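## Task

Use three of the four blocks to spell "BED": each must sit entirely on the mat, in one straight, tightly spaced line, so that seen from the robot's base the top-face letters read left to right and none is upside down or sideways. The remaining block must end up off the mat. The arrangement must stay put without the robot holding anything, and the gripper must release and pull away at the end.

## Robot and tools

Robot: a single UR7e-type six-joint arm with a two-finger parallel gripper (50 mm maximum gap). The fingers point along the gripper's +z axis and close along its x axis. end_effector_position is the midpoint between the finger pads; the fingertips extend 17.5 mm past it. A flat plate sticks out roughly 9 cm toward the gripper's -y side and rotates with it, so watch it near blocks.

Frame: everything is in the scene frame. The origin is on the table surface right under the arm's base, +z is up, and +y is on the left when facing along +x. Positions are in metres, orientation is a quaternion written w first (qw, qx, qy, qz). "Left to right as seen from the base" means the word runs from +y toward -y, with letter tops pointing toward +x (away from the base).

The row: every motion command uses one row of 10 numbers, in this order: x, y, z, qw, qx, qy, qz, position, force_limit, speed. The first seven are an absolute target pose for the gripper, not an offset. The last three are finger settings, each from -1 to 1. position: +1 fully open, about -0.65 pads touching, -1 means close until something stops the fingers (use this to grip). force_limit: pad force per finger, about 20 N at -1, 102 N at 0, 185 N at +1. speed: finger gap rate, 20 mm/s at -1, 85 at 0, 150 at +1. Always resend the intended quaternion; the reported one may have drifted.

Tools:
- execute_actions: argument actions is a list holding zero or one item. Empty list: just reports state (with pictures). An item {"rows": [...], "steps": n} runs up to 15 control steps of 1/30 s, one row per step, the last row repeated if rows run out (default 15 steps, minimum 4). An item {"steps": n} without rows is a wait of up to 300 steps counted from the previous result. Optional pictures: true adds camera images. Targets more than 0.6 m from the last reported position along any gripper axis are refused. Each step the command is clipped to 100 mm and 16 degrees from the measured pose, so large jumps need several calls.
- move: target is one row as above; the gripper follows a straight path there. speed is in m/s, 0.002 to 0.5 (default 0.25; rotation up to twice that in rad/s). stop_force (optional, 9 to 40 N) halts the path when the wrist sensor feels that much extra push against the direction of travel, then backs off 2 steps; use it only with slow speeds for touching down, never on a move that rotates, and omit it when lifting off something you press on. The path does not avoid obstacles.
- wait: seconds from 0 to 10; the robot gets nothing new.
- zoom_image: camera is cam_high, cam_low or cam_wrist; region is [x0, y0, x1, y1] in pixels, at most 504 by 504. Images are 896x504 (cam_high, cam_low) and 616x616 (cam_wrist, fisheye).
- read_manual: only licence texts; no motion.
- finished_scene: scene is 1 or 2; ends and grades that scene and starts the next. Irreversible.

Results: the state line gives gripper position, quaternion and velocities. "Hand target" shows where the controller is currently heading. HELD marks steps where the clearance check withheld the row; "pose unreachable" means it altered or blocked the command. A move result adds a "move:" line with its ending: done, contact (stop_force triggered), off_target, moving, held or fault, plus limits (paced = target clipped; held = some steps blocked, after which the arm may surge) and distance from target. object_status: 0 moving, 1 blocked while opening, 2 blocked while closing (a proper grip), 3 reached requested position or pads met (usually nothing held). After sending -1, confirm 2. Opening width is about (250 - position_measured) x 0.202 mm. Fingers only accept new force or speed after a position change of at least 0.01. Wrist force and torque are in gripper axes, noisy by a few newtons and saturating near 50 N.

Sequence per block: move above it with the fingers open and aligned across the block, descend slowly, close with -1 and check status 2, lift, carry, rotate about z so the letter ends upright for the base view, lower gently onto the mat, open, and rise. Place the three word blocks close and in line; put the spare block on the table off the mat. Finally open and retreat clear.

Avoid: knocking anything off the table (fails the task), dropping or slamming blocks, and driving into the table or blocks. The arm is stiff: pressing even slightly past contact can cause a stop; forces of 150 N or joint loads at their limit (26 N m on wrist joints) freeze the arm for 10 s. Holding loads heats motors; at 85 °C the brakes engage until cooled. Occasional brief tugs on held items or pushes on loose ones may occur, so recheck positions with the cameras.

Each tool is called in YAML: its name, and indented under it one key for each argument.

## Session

execute_actions:
  actions: []

Scene clock: 0.00 s of 7600.00 s.
end_effector_position=(+0.5678, -0.3681, +0.2748) position_measured=3 object_status=3 end_effector_quat_wxyz=(+0.344, +0.937, -0.029, +0.045) end_effector_velocity=(+0.001, -0.000, +0.000) end_effector_angular_velocity=(-0.001, -0.001, +0.001)
Joint positions: [-0.742 -0.863  1.924 -3.138 -1.787  0.976]
Joint velocities: [-0.    -0.    -0.    -0.001  0.    -0.   ]
Motor temperatures (°C, as the motors report them): [27 26 25 40 31 31]
Wrist force (N, on the end effector, along its own x y z axes, offset not removed): no reading
Wrist torque (N m, same axes, about the end effector's origin, offset not removed): no reading
Hand target: +0.568, -0.368, +0.275; +0.344, +0.937, -0.029, +0.045

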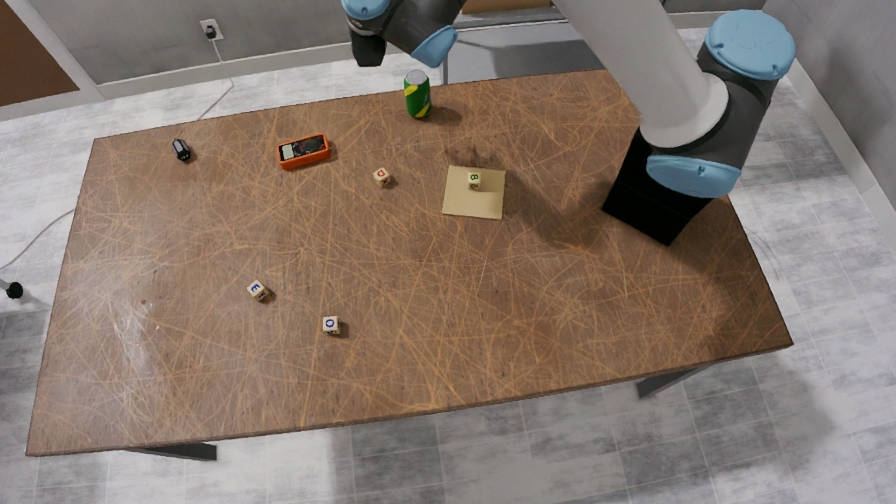

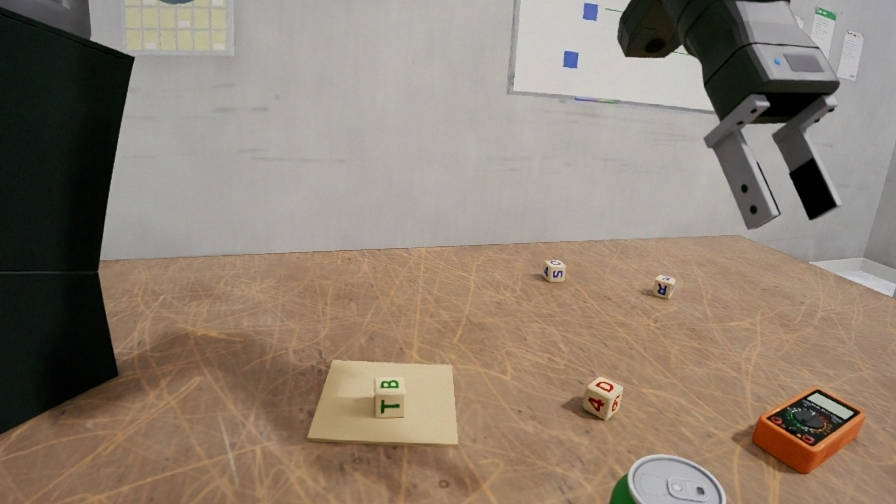

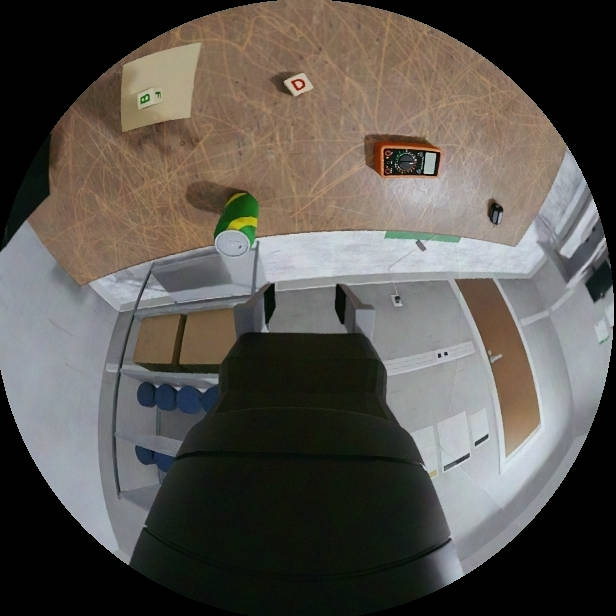

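zoom_image:
  camera: "cam_high"
  region: [350,150,520,230]

zoom_image:
  camera: "cam_high"
  region: [230,265,360,345]

Region (350, 150, 520, 230) of cam_high's 896x504 image, scaled by 2.965, with more detail than that image has; it fills the top 237 rows of this view, and the rest is white.

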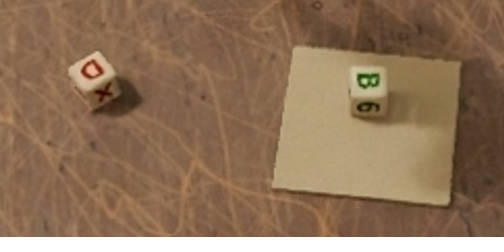

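Region (230, 265, 360, 345) of cam_high's 896x504 image, scaled by 3.877, with more detail than that image has; it fills the top 310 rows of this view, and the rest is white.

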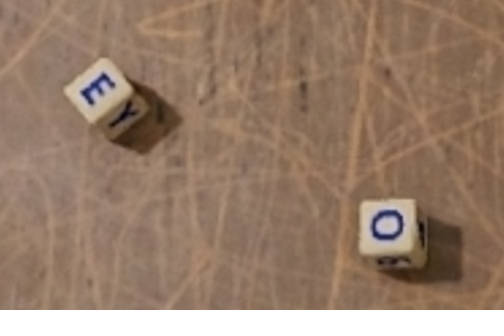

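move:
  target: [0.36,-0.15,0.2,0,0.7071,-0.7071,0,1,-0.5,0]
  speed: 0.4

zoom_image:
  camera: "cam_wrist"
  region: [200,100,450,350]

Scene clock: 3.10 s of 7600.00 s.
end_effector_position=(+0.3598, -0.1502, +0.2001) position_measured=3 object_status=3 end_effector_quat_wxyz=(+0.000, +0.707, -0.707, -0.000) end_effector_velocity=(-0.002, +0.001, -0.001) end_effector_angular_velocity=(+0.002, -0.003, -0.005)
Joint positions: [-0.964 -1.064  2.571 -3.027 -1.269  2.228]
Joint velocities: [-0.003  0.004  0.006 -0.01   0.003  0.002]
Motor temperatures (°C, as the motors report them): [27 26 25 40 31 31]
Wrist force (N, on the end effector, along its own x y z axes, offset not removed): [-0.3 1.4 -1.5]
Wrist torque (N m, same axes, about the end effector's origin, offset not removed): [0.06 0.20 0.13]
Hand target: +0.360, -0.150, +0.200; -0.000, +0.707, -0.707, -0.000
Off the commanded pose: 0.000 m, 0 deg.
Kept back: nothing.
move: done

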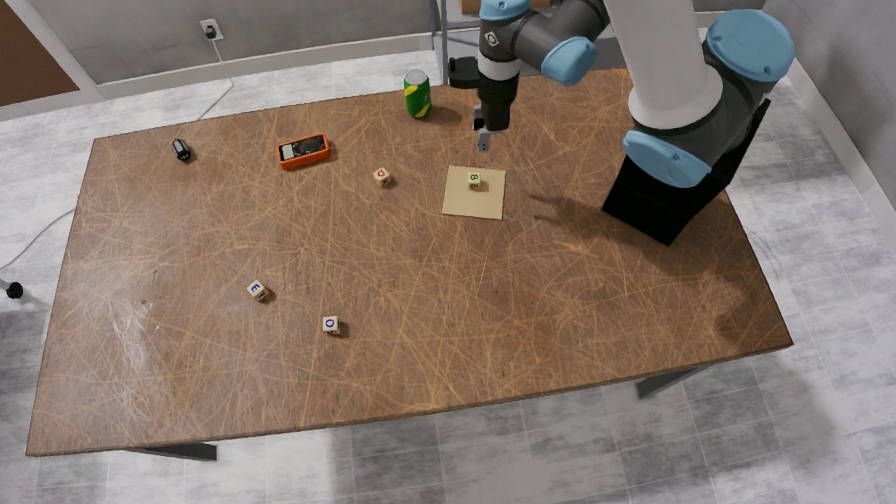

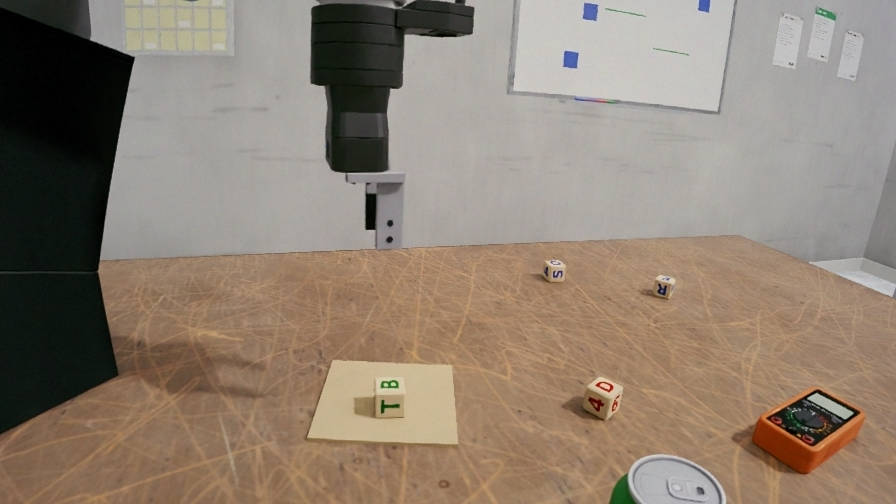

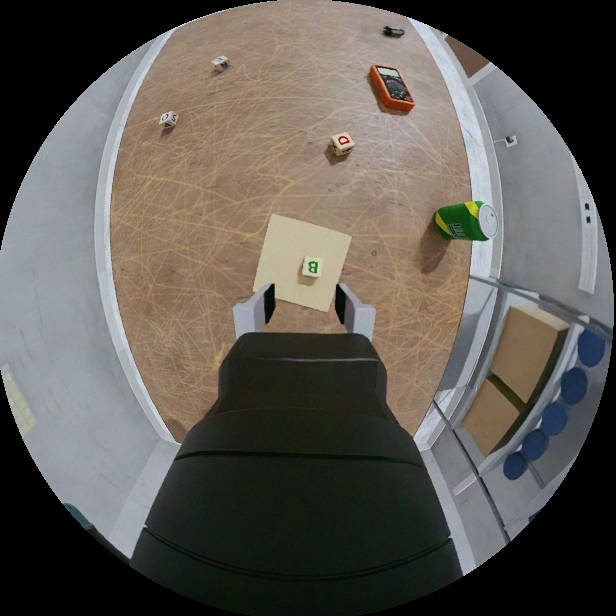

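Region (200, 100, 450, 350) of cam_wrist's 616x616 image, scaled by 2.016, with more detail than that image has.

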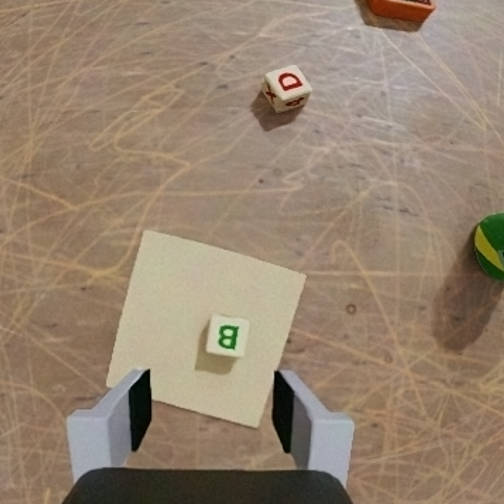

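move:
  target: [0.366,-0.162,0.06,0,0.998,-0.061,0,1,-0.5,0]
  speed: 0.4

zoom_image:
  camera: "cam_wrist"
  region: [200,180,400,380]

Scene clock: 5.83 s of 7600.00 s.
end_effector_position=(+0.3660, -0.1620, +0.0602) position_measured=3 object_status=3 end_effector_quat_wxyz=(+0.000, +0.998, -0.061, -0.000) end_effector_velocity=(+0.000, -0.000, -0.000) end_effector_angular_velocity=(+0.000, -0.002, +0.007)
Joint positions: [-0.855 -0.562  2.318 -3.311 -1.266  0.895]
Joint velocities: [-0.     0.001 -0.001 -0.001  0.001 -0.006]
Motor temperatures (°C, as the motors report them): [27 26 25 40 31 31]
Wrist force (N, on the end effector, along its own x y z axes, offset not removed): [-1.3 4.0 -2.1]
Wrist torque (N m, same axes, about the end effector's origin, offset not removed): [0.44 0.45 0.16]
Hand target: +0.366, -0.162, +0.060; +0.000, +0.998, -0.061, -0.000
Off the commanded pose: 0.000 m, 0 deg.
Kept back: nothing.
move: done

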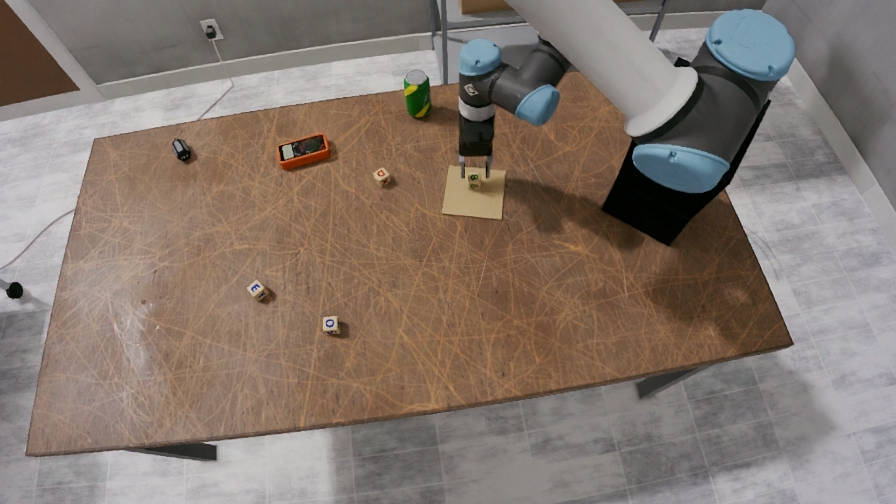

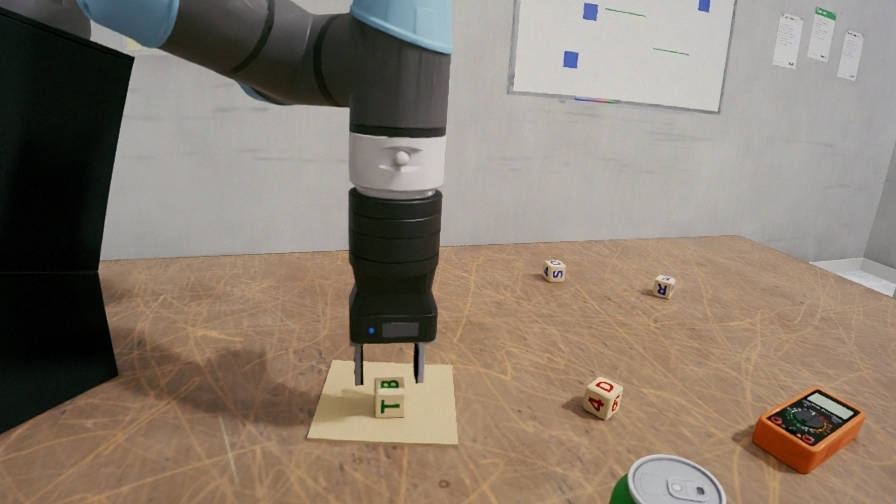

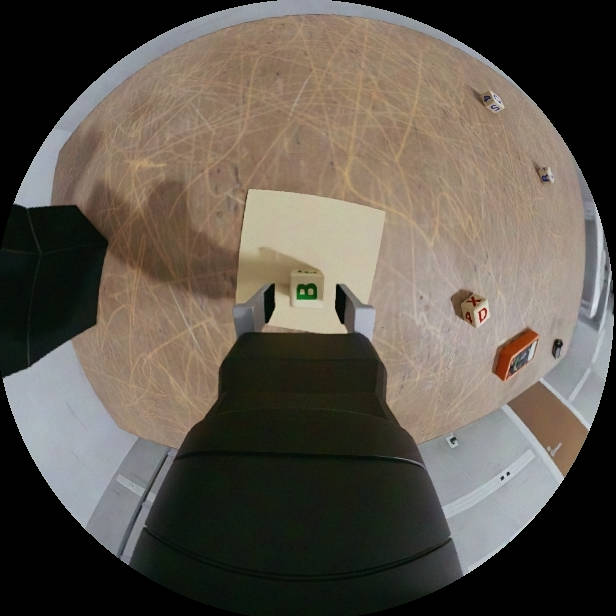

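Region (200, 180, 400, 380) of cam_wrist's 616x616 image, scaled by 2.520, with more detail than that image has.

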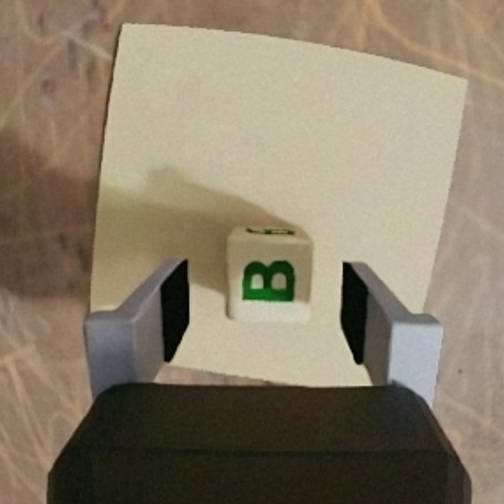

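execute_actions:
  actions: []

zoom_image:
  camera: "cam_wrist"
  region: [200,180,400,380]

Scene clock: 6.43 s of 7600.00 s.
end_effector_position=(+0.3660, -0.1620, +0.0601) position_measured=3 object_status=3 end_effector_quat_wxyz=(+0.000, +0.998, -0.061, -0.000) end_effector_velocity=(-0.000, -0.000, +0.000) end_effector_angular_velocity=(-0.001, +0.001, -0.000)
Joint positions: [-0.855 -0.562  2.318 -3.311 -1.266  0.895]
Joint velocities: [-0.    -0.001  0.     0.001 -0.001 -0.   ]
Motor temperatures (°C, as the motors report them): [27 26 25 40 31 31]
Wrist force (N, on the end effector, along its own x y z axes, offset not removed): [0.6 0.6 -2.4]
Wrist torque (N m, same axes, about the end effector's origin, offset not removed): [-0.07 -0.02 0.10]
Hand target: +0.366, -0.162, +0.060; +0.000, +0.998, -0.061, -0.000
Off the commanded pose: 0.000 m, 0 deg.
Kept back: nothing.
Steps of this call (steps 1 to 18: nothing new was sent). Readings (end_effector_position | what the end effector reports):
1: (+0.3660, -0.1620, +0.0602) | position_measured=3 object_status=3
2: (+0.3660, -0.1620, +0.0602) | position_measured=3 object_status=3
4: (+0.3660, -0.1620, +0.0602) | position_measured=3 object_status=3
8: (+0.3660, -0.1620, +0.0601) | position_measured=3 object_status=3
18: the state above

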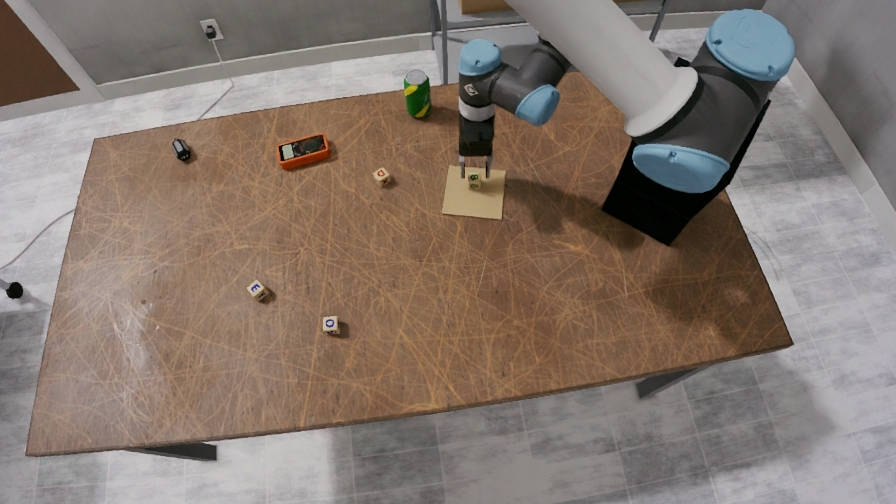

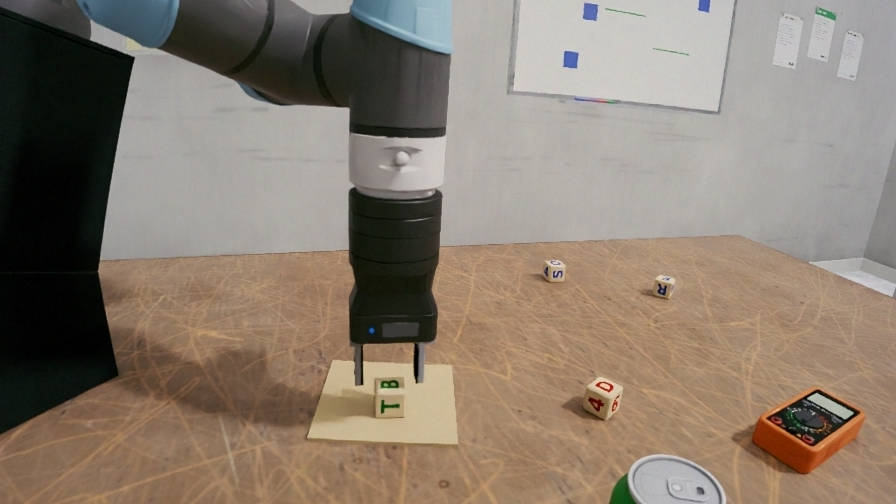

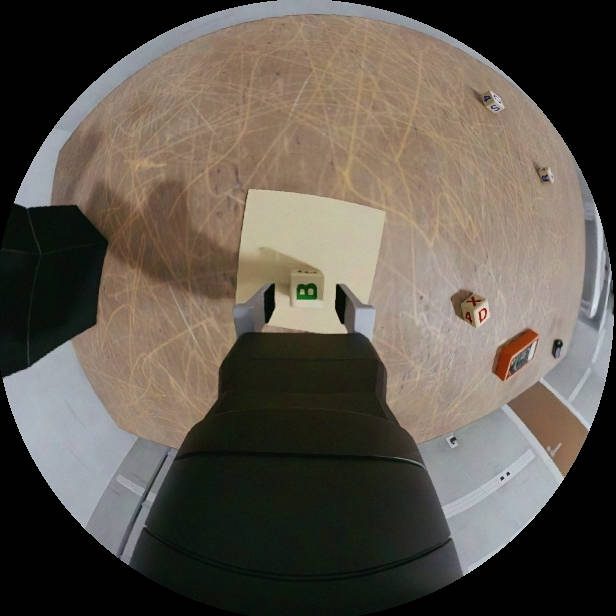

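Region (200, 180, 400, 380) of cam_wrist's 616x616 image, scaled by 2.520, with more detail than that image has.

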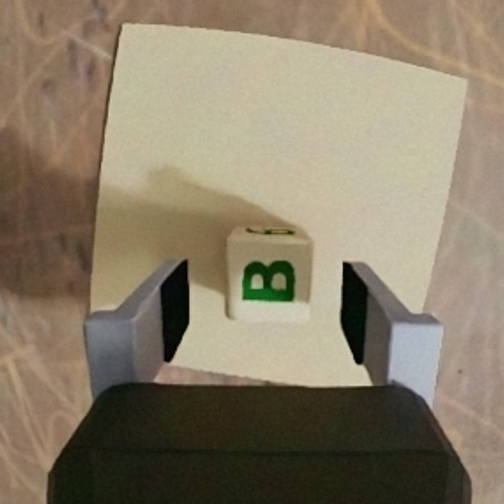

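move:
  target: [0.3675,-0.162,0.022,0,0.998,-0.061,0,1,-0.5,0]
  speed: 0.1

move:
  target: [0.3675,-0.162,0.022,0,0.998,-0.061,0,-1,-0.5,0]

move:
  target: [0.3675,-0.162,0.04,0,0.998,-0.061,0,-1,-0.5,0]
  speed: 0.15

move:
  target: [0.3776,-0.1114,0.04,0,0.148,0.989,0,-1,-0.5,0]
  speed: 0.4

Scene clock: 7.53 s of 7600.00 s.
end_effector_position=(+0.3675, -0.1620, +0.0221) position_measured=3 object_status=3 end_effector_quat_wxyz=(+0.000, +0.998, -0.061, +0.000) end_effector_velocity=(-0.000, -0.001, -0.001) end_effector_angular_velocity=(-0.001, +0.001, +0.000)
Joint positions: [-0.823 -0.452  2.254 -3.367 -1.265  0.928]
Joint velocities: [ 0.001  0.003 -0.003 -0.001 -0.002  0.001]
Motor temperatures (°C, as the motors report them): [27 26 25 40 31 31]
Wrist force (N, on the end effector, along its own x y z axes, offset not removed): [-0.3 1.6 -1.6]
Wrist torque (N m, same axes, about the end effector's origin, offset not removed): [0.05 0.18 0.08]
Hand target: +0.368, -0.162, +0.022; +0.000, +0.998, -0.061, -0.000
Off the commanded pose: 0.000 m, 0 deg.
Kept back: nothing.
move: done

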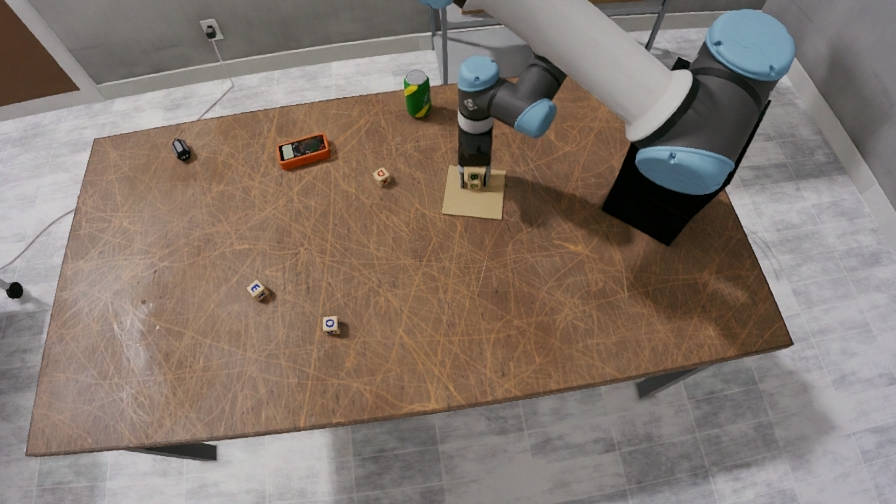

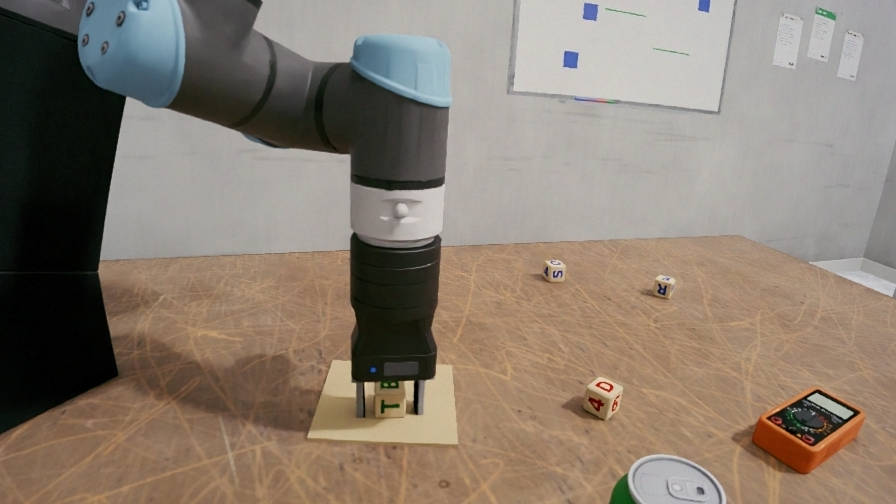

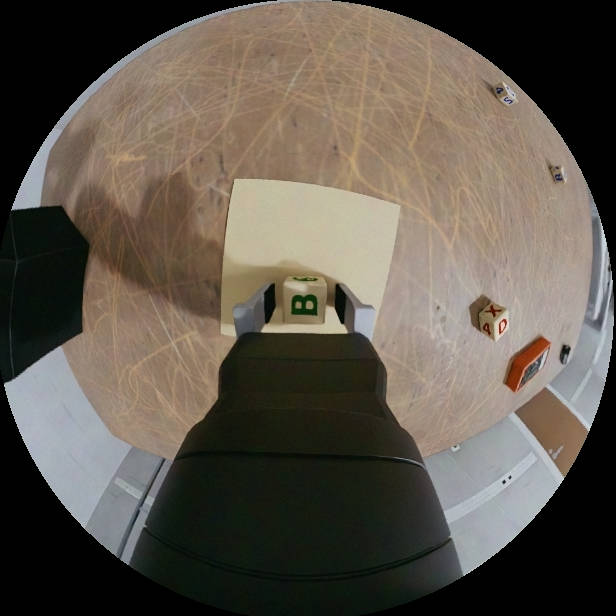

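Scene clock: 8.23 s of 7600.00 s.
end_effector_position=(+0.3675, -0.1620, +0.0220) position_measured=105 object_status=2 end_effector_quat_wxyz=(+0.000, +0.998, -0.061, +0.000) end_effector_velocity=(+0.001, -0.000, -0.000) end_effector_angular_velocity=(+0.000, -0.002, +0.001)
Joint positions: [-0.823 -0.452  2.254 -3.367 -1.265  0.928]
Joint velocities: [ 0.     0.001 -0.001 -0.001  0.001 -0.001]
Motor temperatures (°C, as the motors report them): [27 26 25 40 31 31]
Wrist force (N, on the end effector, along its own x y z axes, offset not removed): [-2.7 1.4 -9.0]
Wrist torque (N m, same axes, about the end effector's origin, offset not removed): [0.11 0.33 0.07]
Hand target: +0.368, -0.162, +0.022; +0.000, +0.998, -0.061, -0.000
Off the commanded pose: 0.000 m, 0 deg.
Kept back: nothing.
move: done

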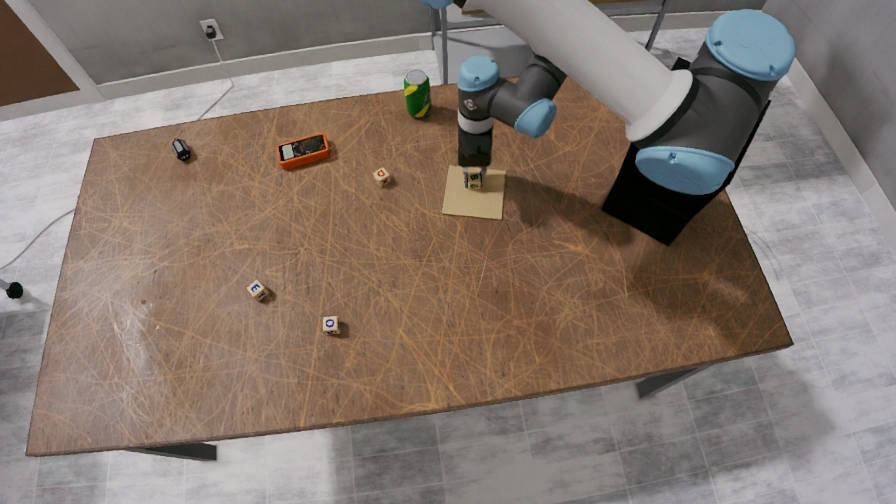

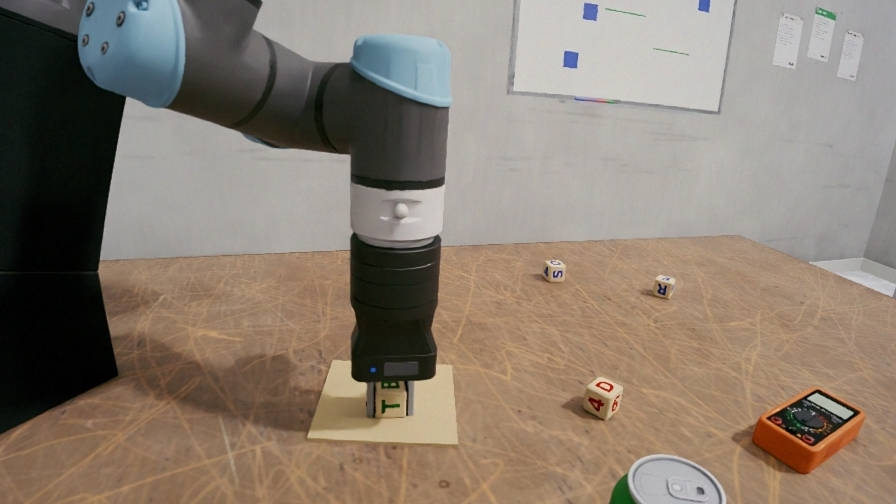

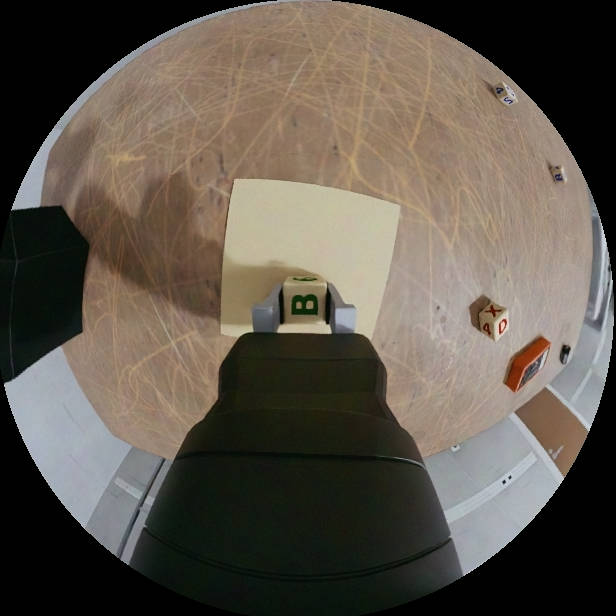

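Scene clock: 9.00 s of 7600.00 s.
end_effector_position=(+0.3675, -0.1620, +0.0399) position_measured=105 object_status=2 end_effector_quat_wxyz=(-0.000, +0.998, -0.061, +0.000) end_effector_velocity=(-0.000, +0.000, +0.001) end_effector_angular_velocity=(+0.002, +0.001, -0.000)
Joint positions: [-0.836 -0.503  2.284 -3.341 -1.265  0.914]
Joint velocities: [-0.001 -0.003  0.002  0.004  0.    -0.001]
Motor temperatures (°C, as the motors report them): [27 26 25 40 31 31]
Wrist force (N, on the end effector, along its own x y z axes, offset not removed): [0.6 3.1 -1.2]
Wrist torque (N m, same axes, about the end effector's origin, offset not removed): [0.39 0.06 0.03]
Hand target: +0.367, -0.162, +0.040; -0.000, +0.998, -0.061, +0.000
Off the commanded pose: 0.000 m, 0 deg.
Kept back: nothing.
move: done

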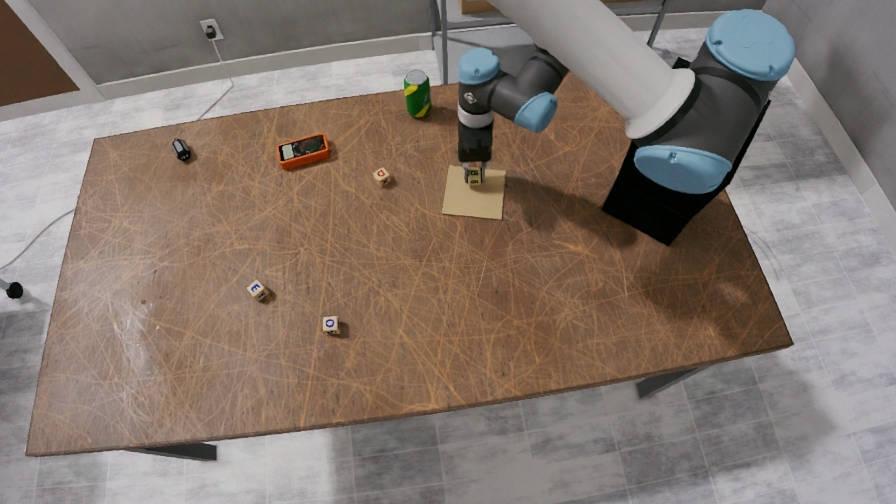

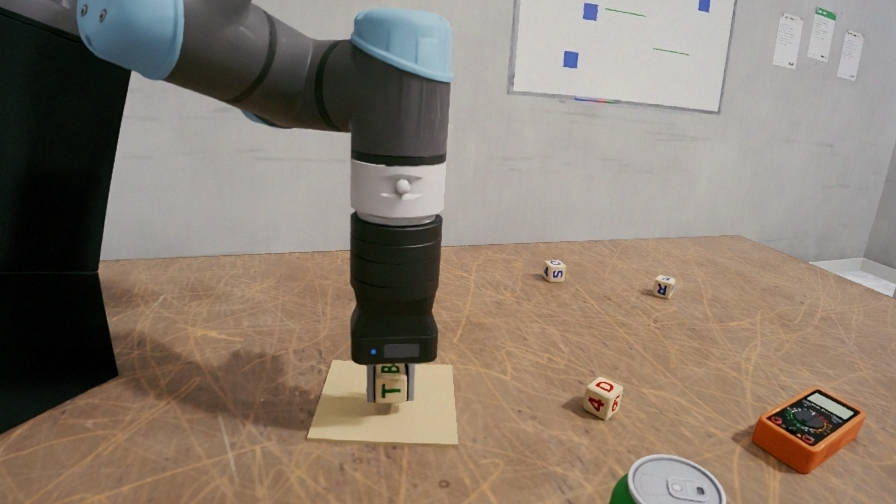

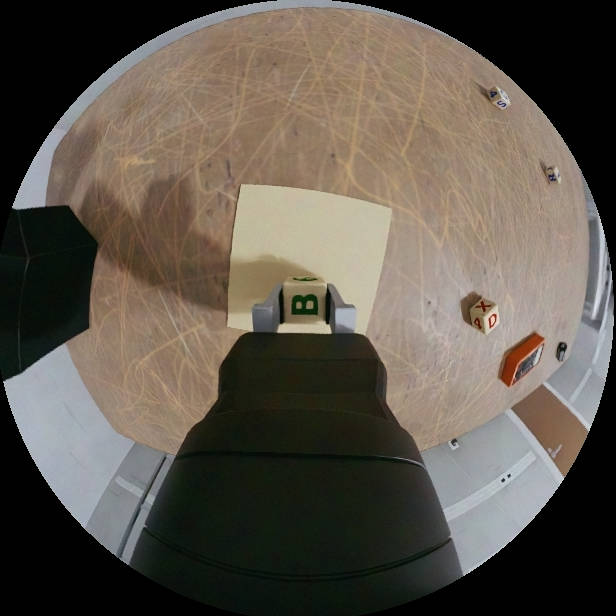

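Scene clock: 13.27 s of 7600.00 s.
end_effector_position=(+0.3775, -0.1114, +0.0400) position_measured=105 object_status=2 end_effector_quat_wxyz=(-0.000, +0.148, +0.989, -0.000) end_effector_velocity=(+0.000, -0.000, +0.000) end_effector_angular_velocity=(+0.002, -0.002, +0.006)
Joint positions: [-0.609 -0.553  2.345 -3.424 -1.272 -1.814]
Joint velocities: [-0.002 -0.     0.001 -0.001  0.002 -0.008]
Motor temperatures (°C, as the motors report them): [27 26 25 40 31 31]
Wrist force (N, on the end effector, along its own x y z axes, offset not removed): [-2.4 1.2 -2.0]
Wrist torque (N m, same axes, about the end effector's origin, offset not removed): [0.00 0.58 0.19]
Hand target: +0.377, -0.111, +0.040; +0.000, +0.148, +0.989, -0.000
Off the commanded pose: 0.000 m, 0 deg.
Kept back: nothing.
move: done

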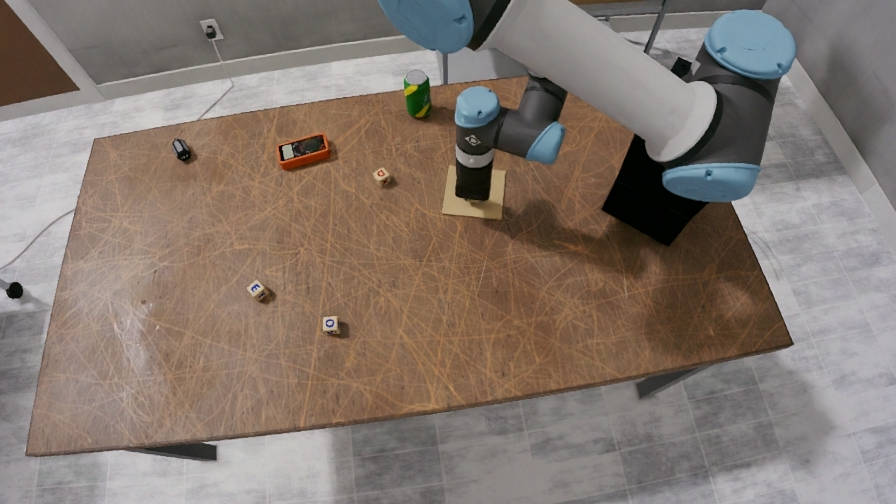

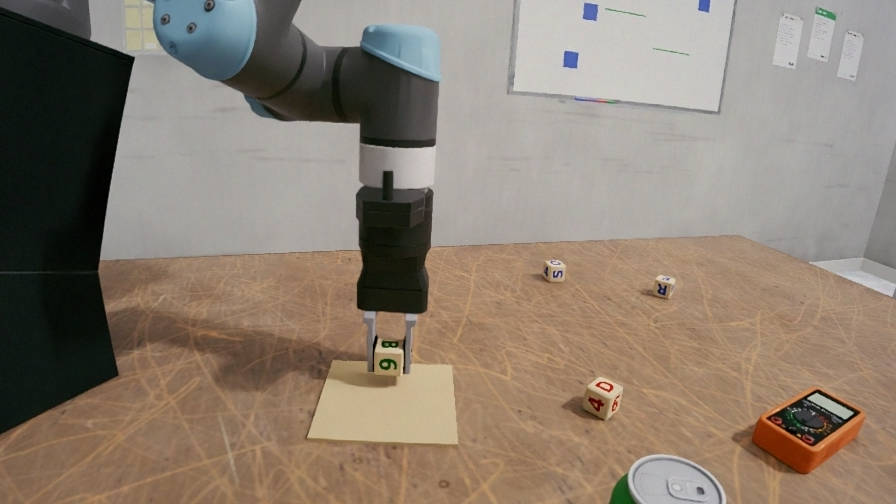

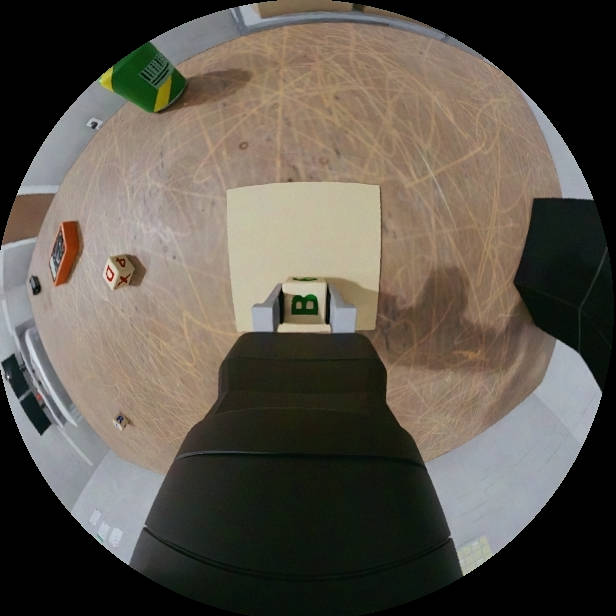

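move:
  target: [0.3776,-0.1114,0.026,0,0.148,0.989,0,-1,-0.5,0]
  speed: 0.08

move:
  target: [0.3776,-0.1114,0.017,0,0.148,0.989,0,-1,-0.5,0]
  speed: 0.006
  stop_force: 9

Scene clock: 14.27 s of 7600.00 s.
end_effector_position=(+0.3776, -0.1114, +0.0261) position_measured=105 object_status=2 end_effector_quat_wxyz=(-0.000, +0.148, +0.989, -0.000) end_effector_velocity=(+0.000, +0.000, -0.001) end_effector_angular_velocity=(+0.001, -0.001, +0.000)
Joint positions: [-0.598 -0.511  2.321 -3.445 -1.272 -1.804]
Joint velocities: [ 0.001  0.003 -0.003 -0.002  0.001  0.001]
Motor temperatures (°C, as the motors report them): [27 26 25 40 31 31]
Wrist force (N, on the end effector, along its own x y z axes, offset not removed): [-1.1 -0.1 -1.9]
Wrist torque (N m, same axes, about the end effector's origin, offset not removed): [-0.22 0.29 0.10]
Hand target: +0.378, -0.111, +0.026; +0.000, +0.148, +0.989, -0.000
Off the commanded pose: 0.000 m, 0 deg.
Kept back: nothing.
move: done

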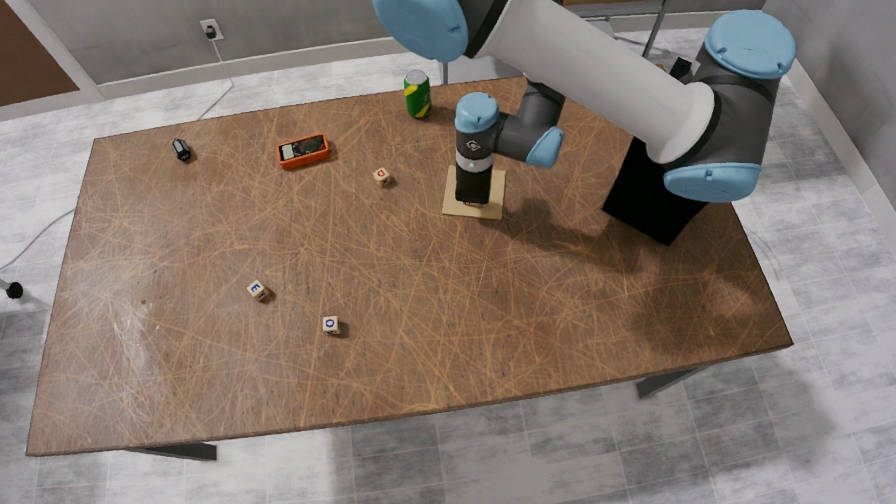

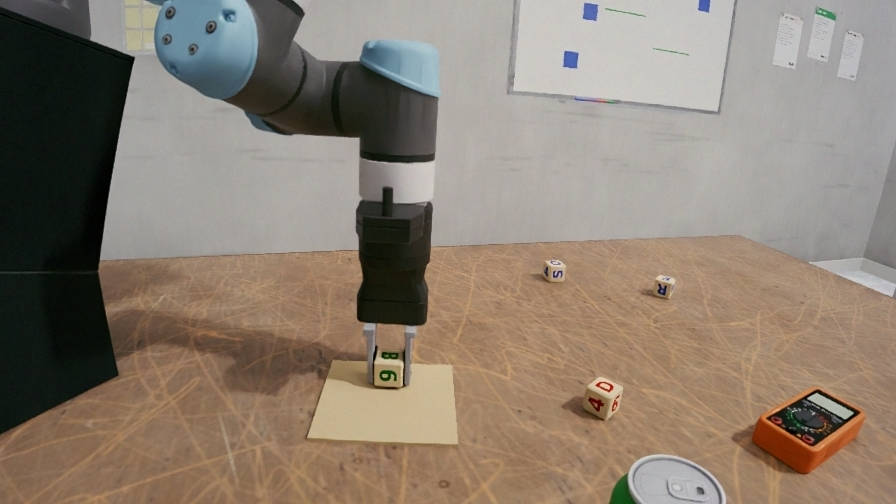

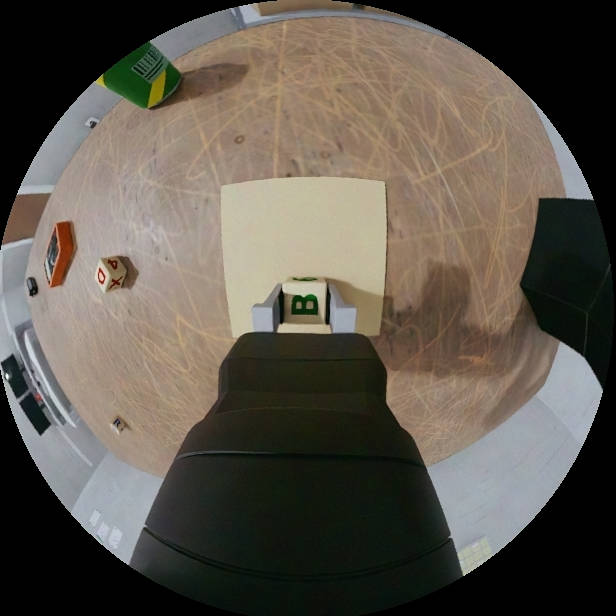

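Scene clock: 15.33 s of 7600.00 s.
end_effector_position=(+0.3777, -0.1114, +0.0218) position_measured=105 object_status=2 end_effector_quat_wxyz=(+0.000, +0.148, +0.989, -0.000) end_effector_velocity=(-0.001, +0.001, +0.001) end_effector_angular_velocity=(+0.002, +0.004, +0.002)
Joint positions: [-0.595 -0.499  2.313 -3.451 -1.272 -1.8  ]
Joint velocities: [-0.001 -0.004  0.002  0.007  0.    -0.004]
Motor temperatures (°C, as the motors report them): [27 26 25 40 31 31]
Wrist force (N, on the end effector, along its own x y z axes, offset not removed): [11.2 3.8 -40.7]
Wrist torque (N m, same axes, about the end effector's origin, offset not removed): [0.07 0.46 0.14]
Hand target: +0.378, -0.111, +0.022; -0.000, +0.148, +0.989, +0.000
Off the commanded pose: 0.005 m, 0 deg.
Kept back: nothing.
move: contact

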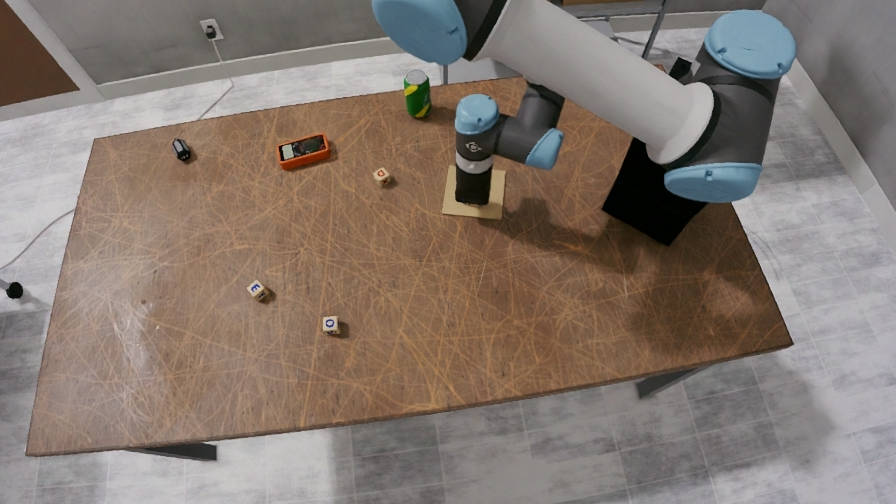

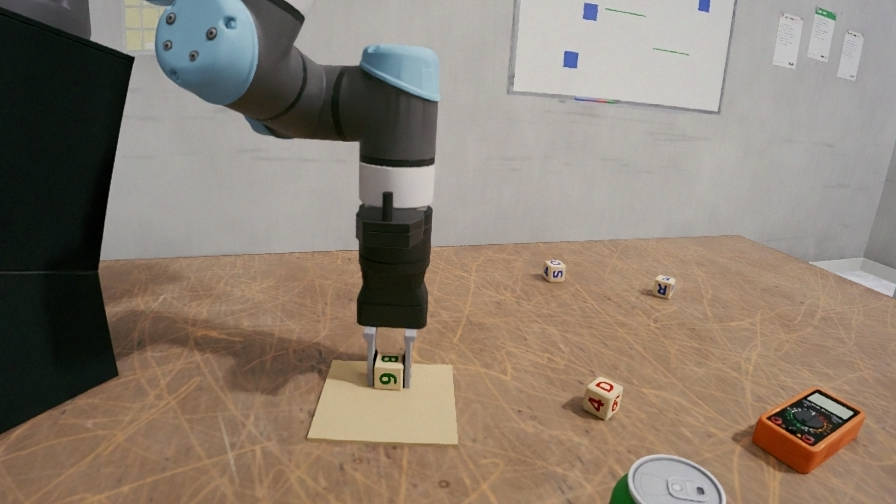

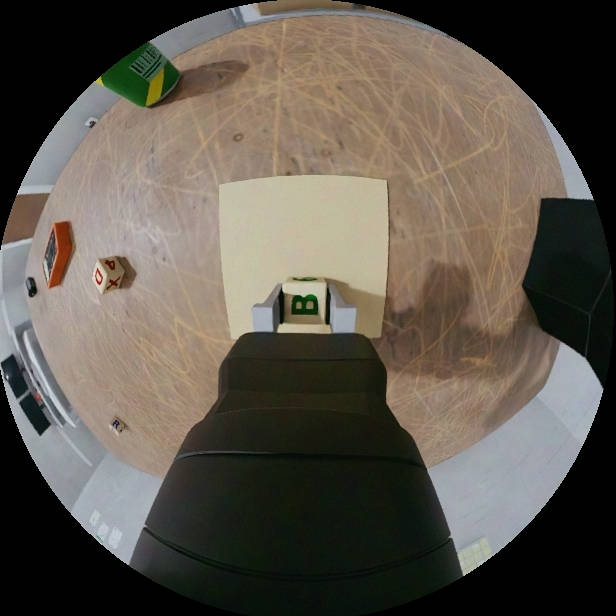

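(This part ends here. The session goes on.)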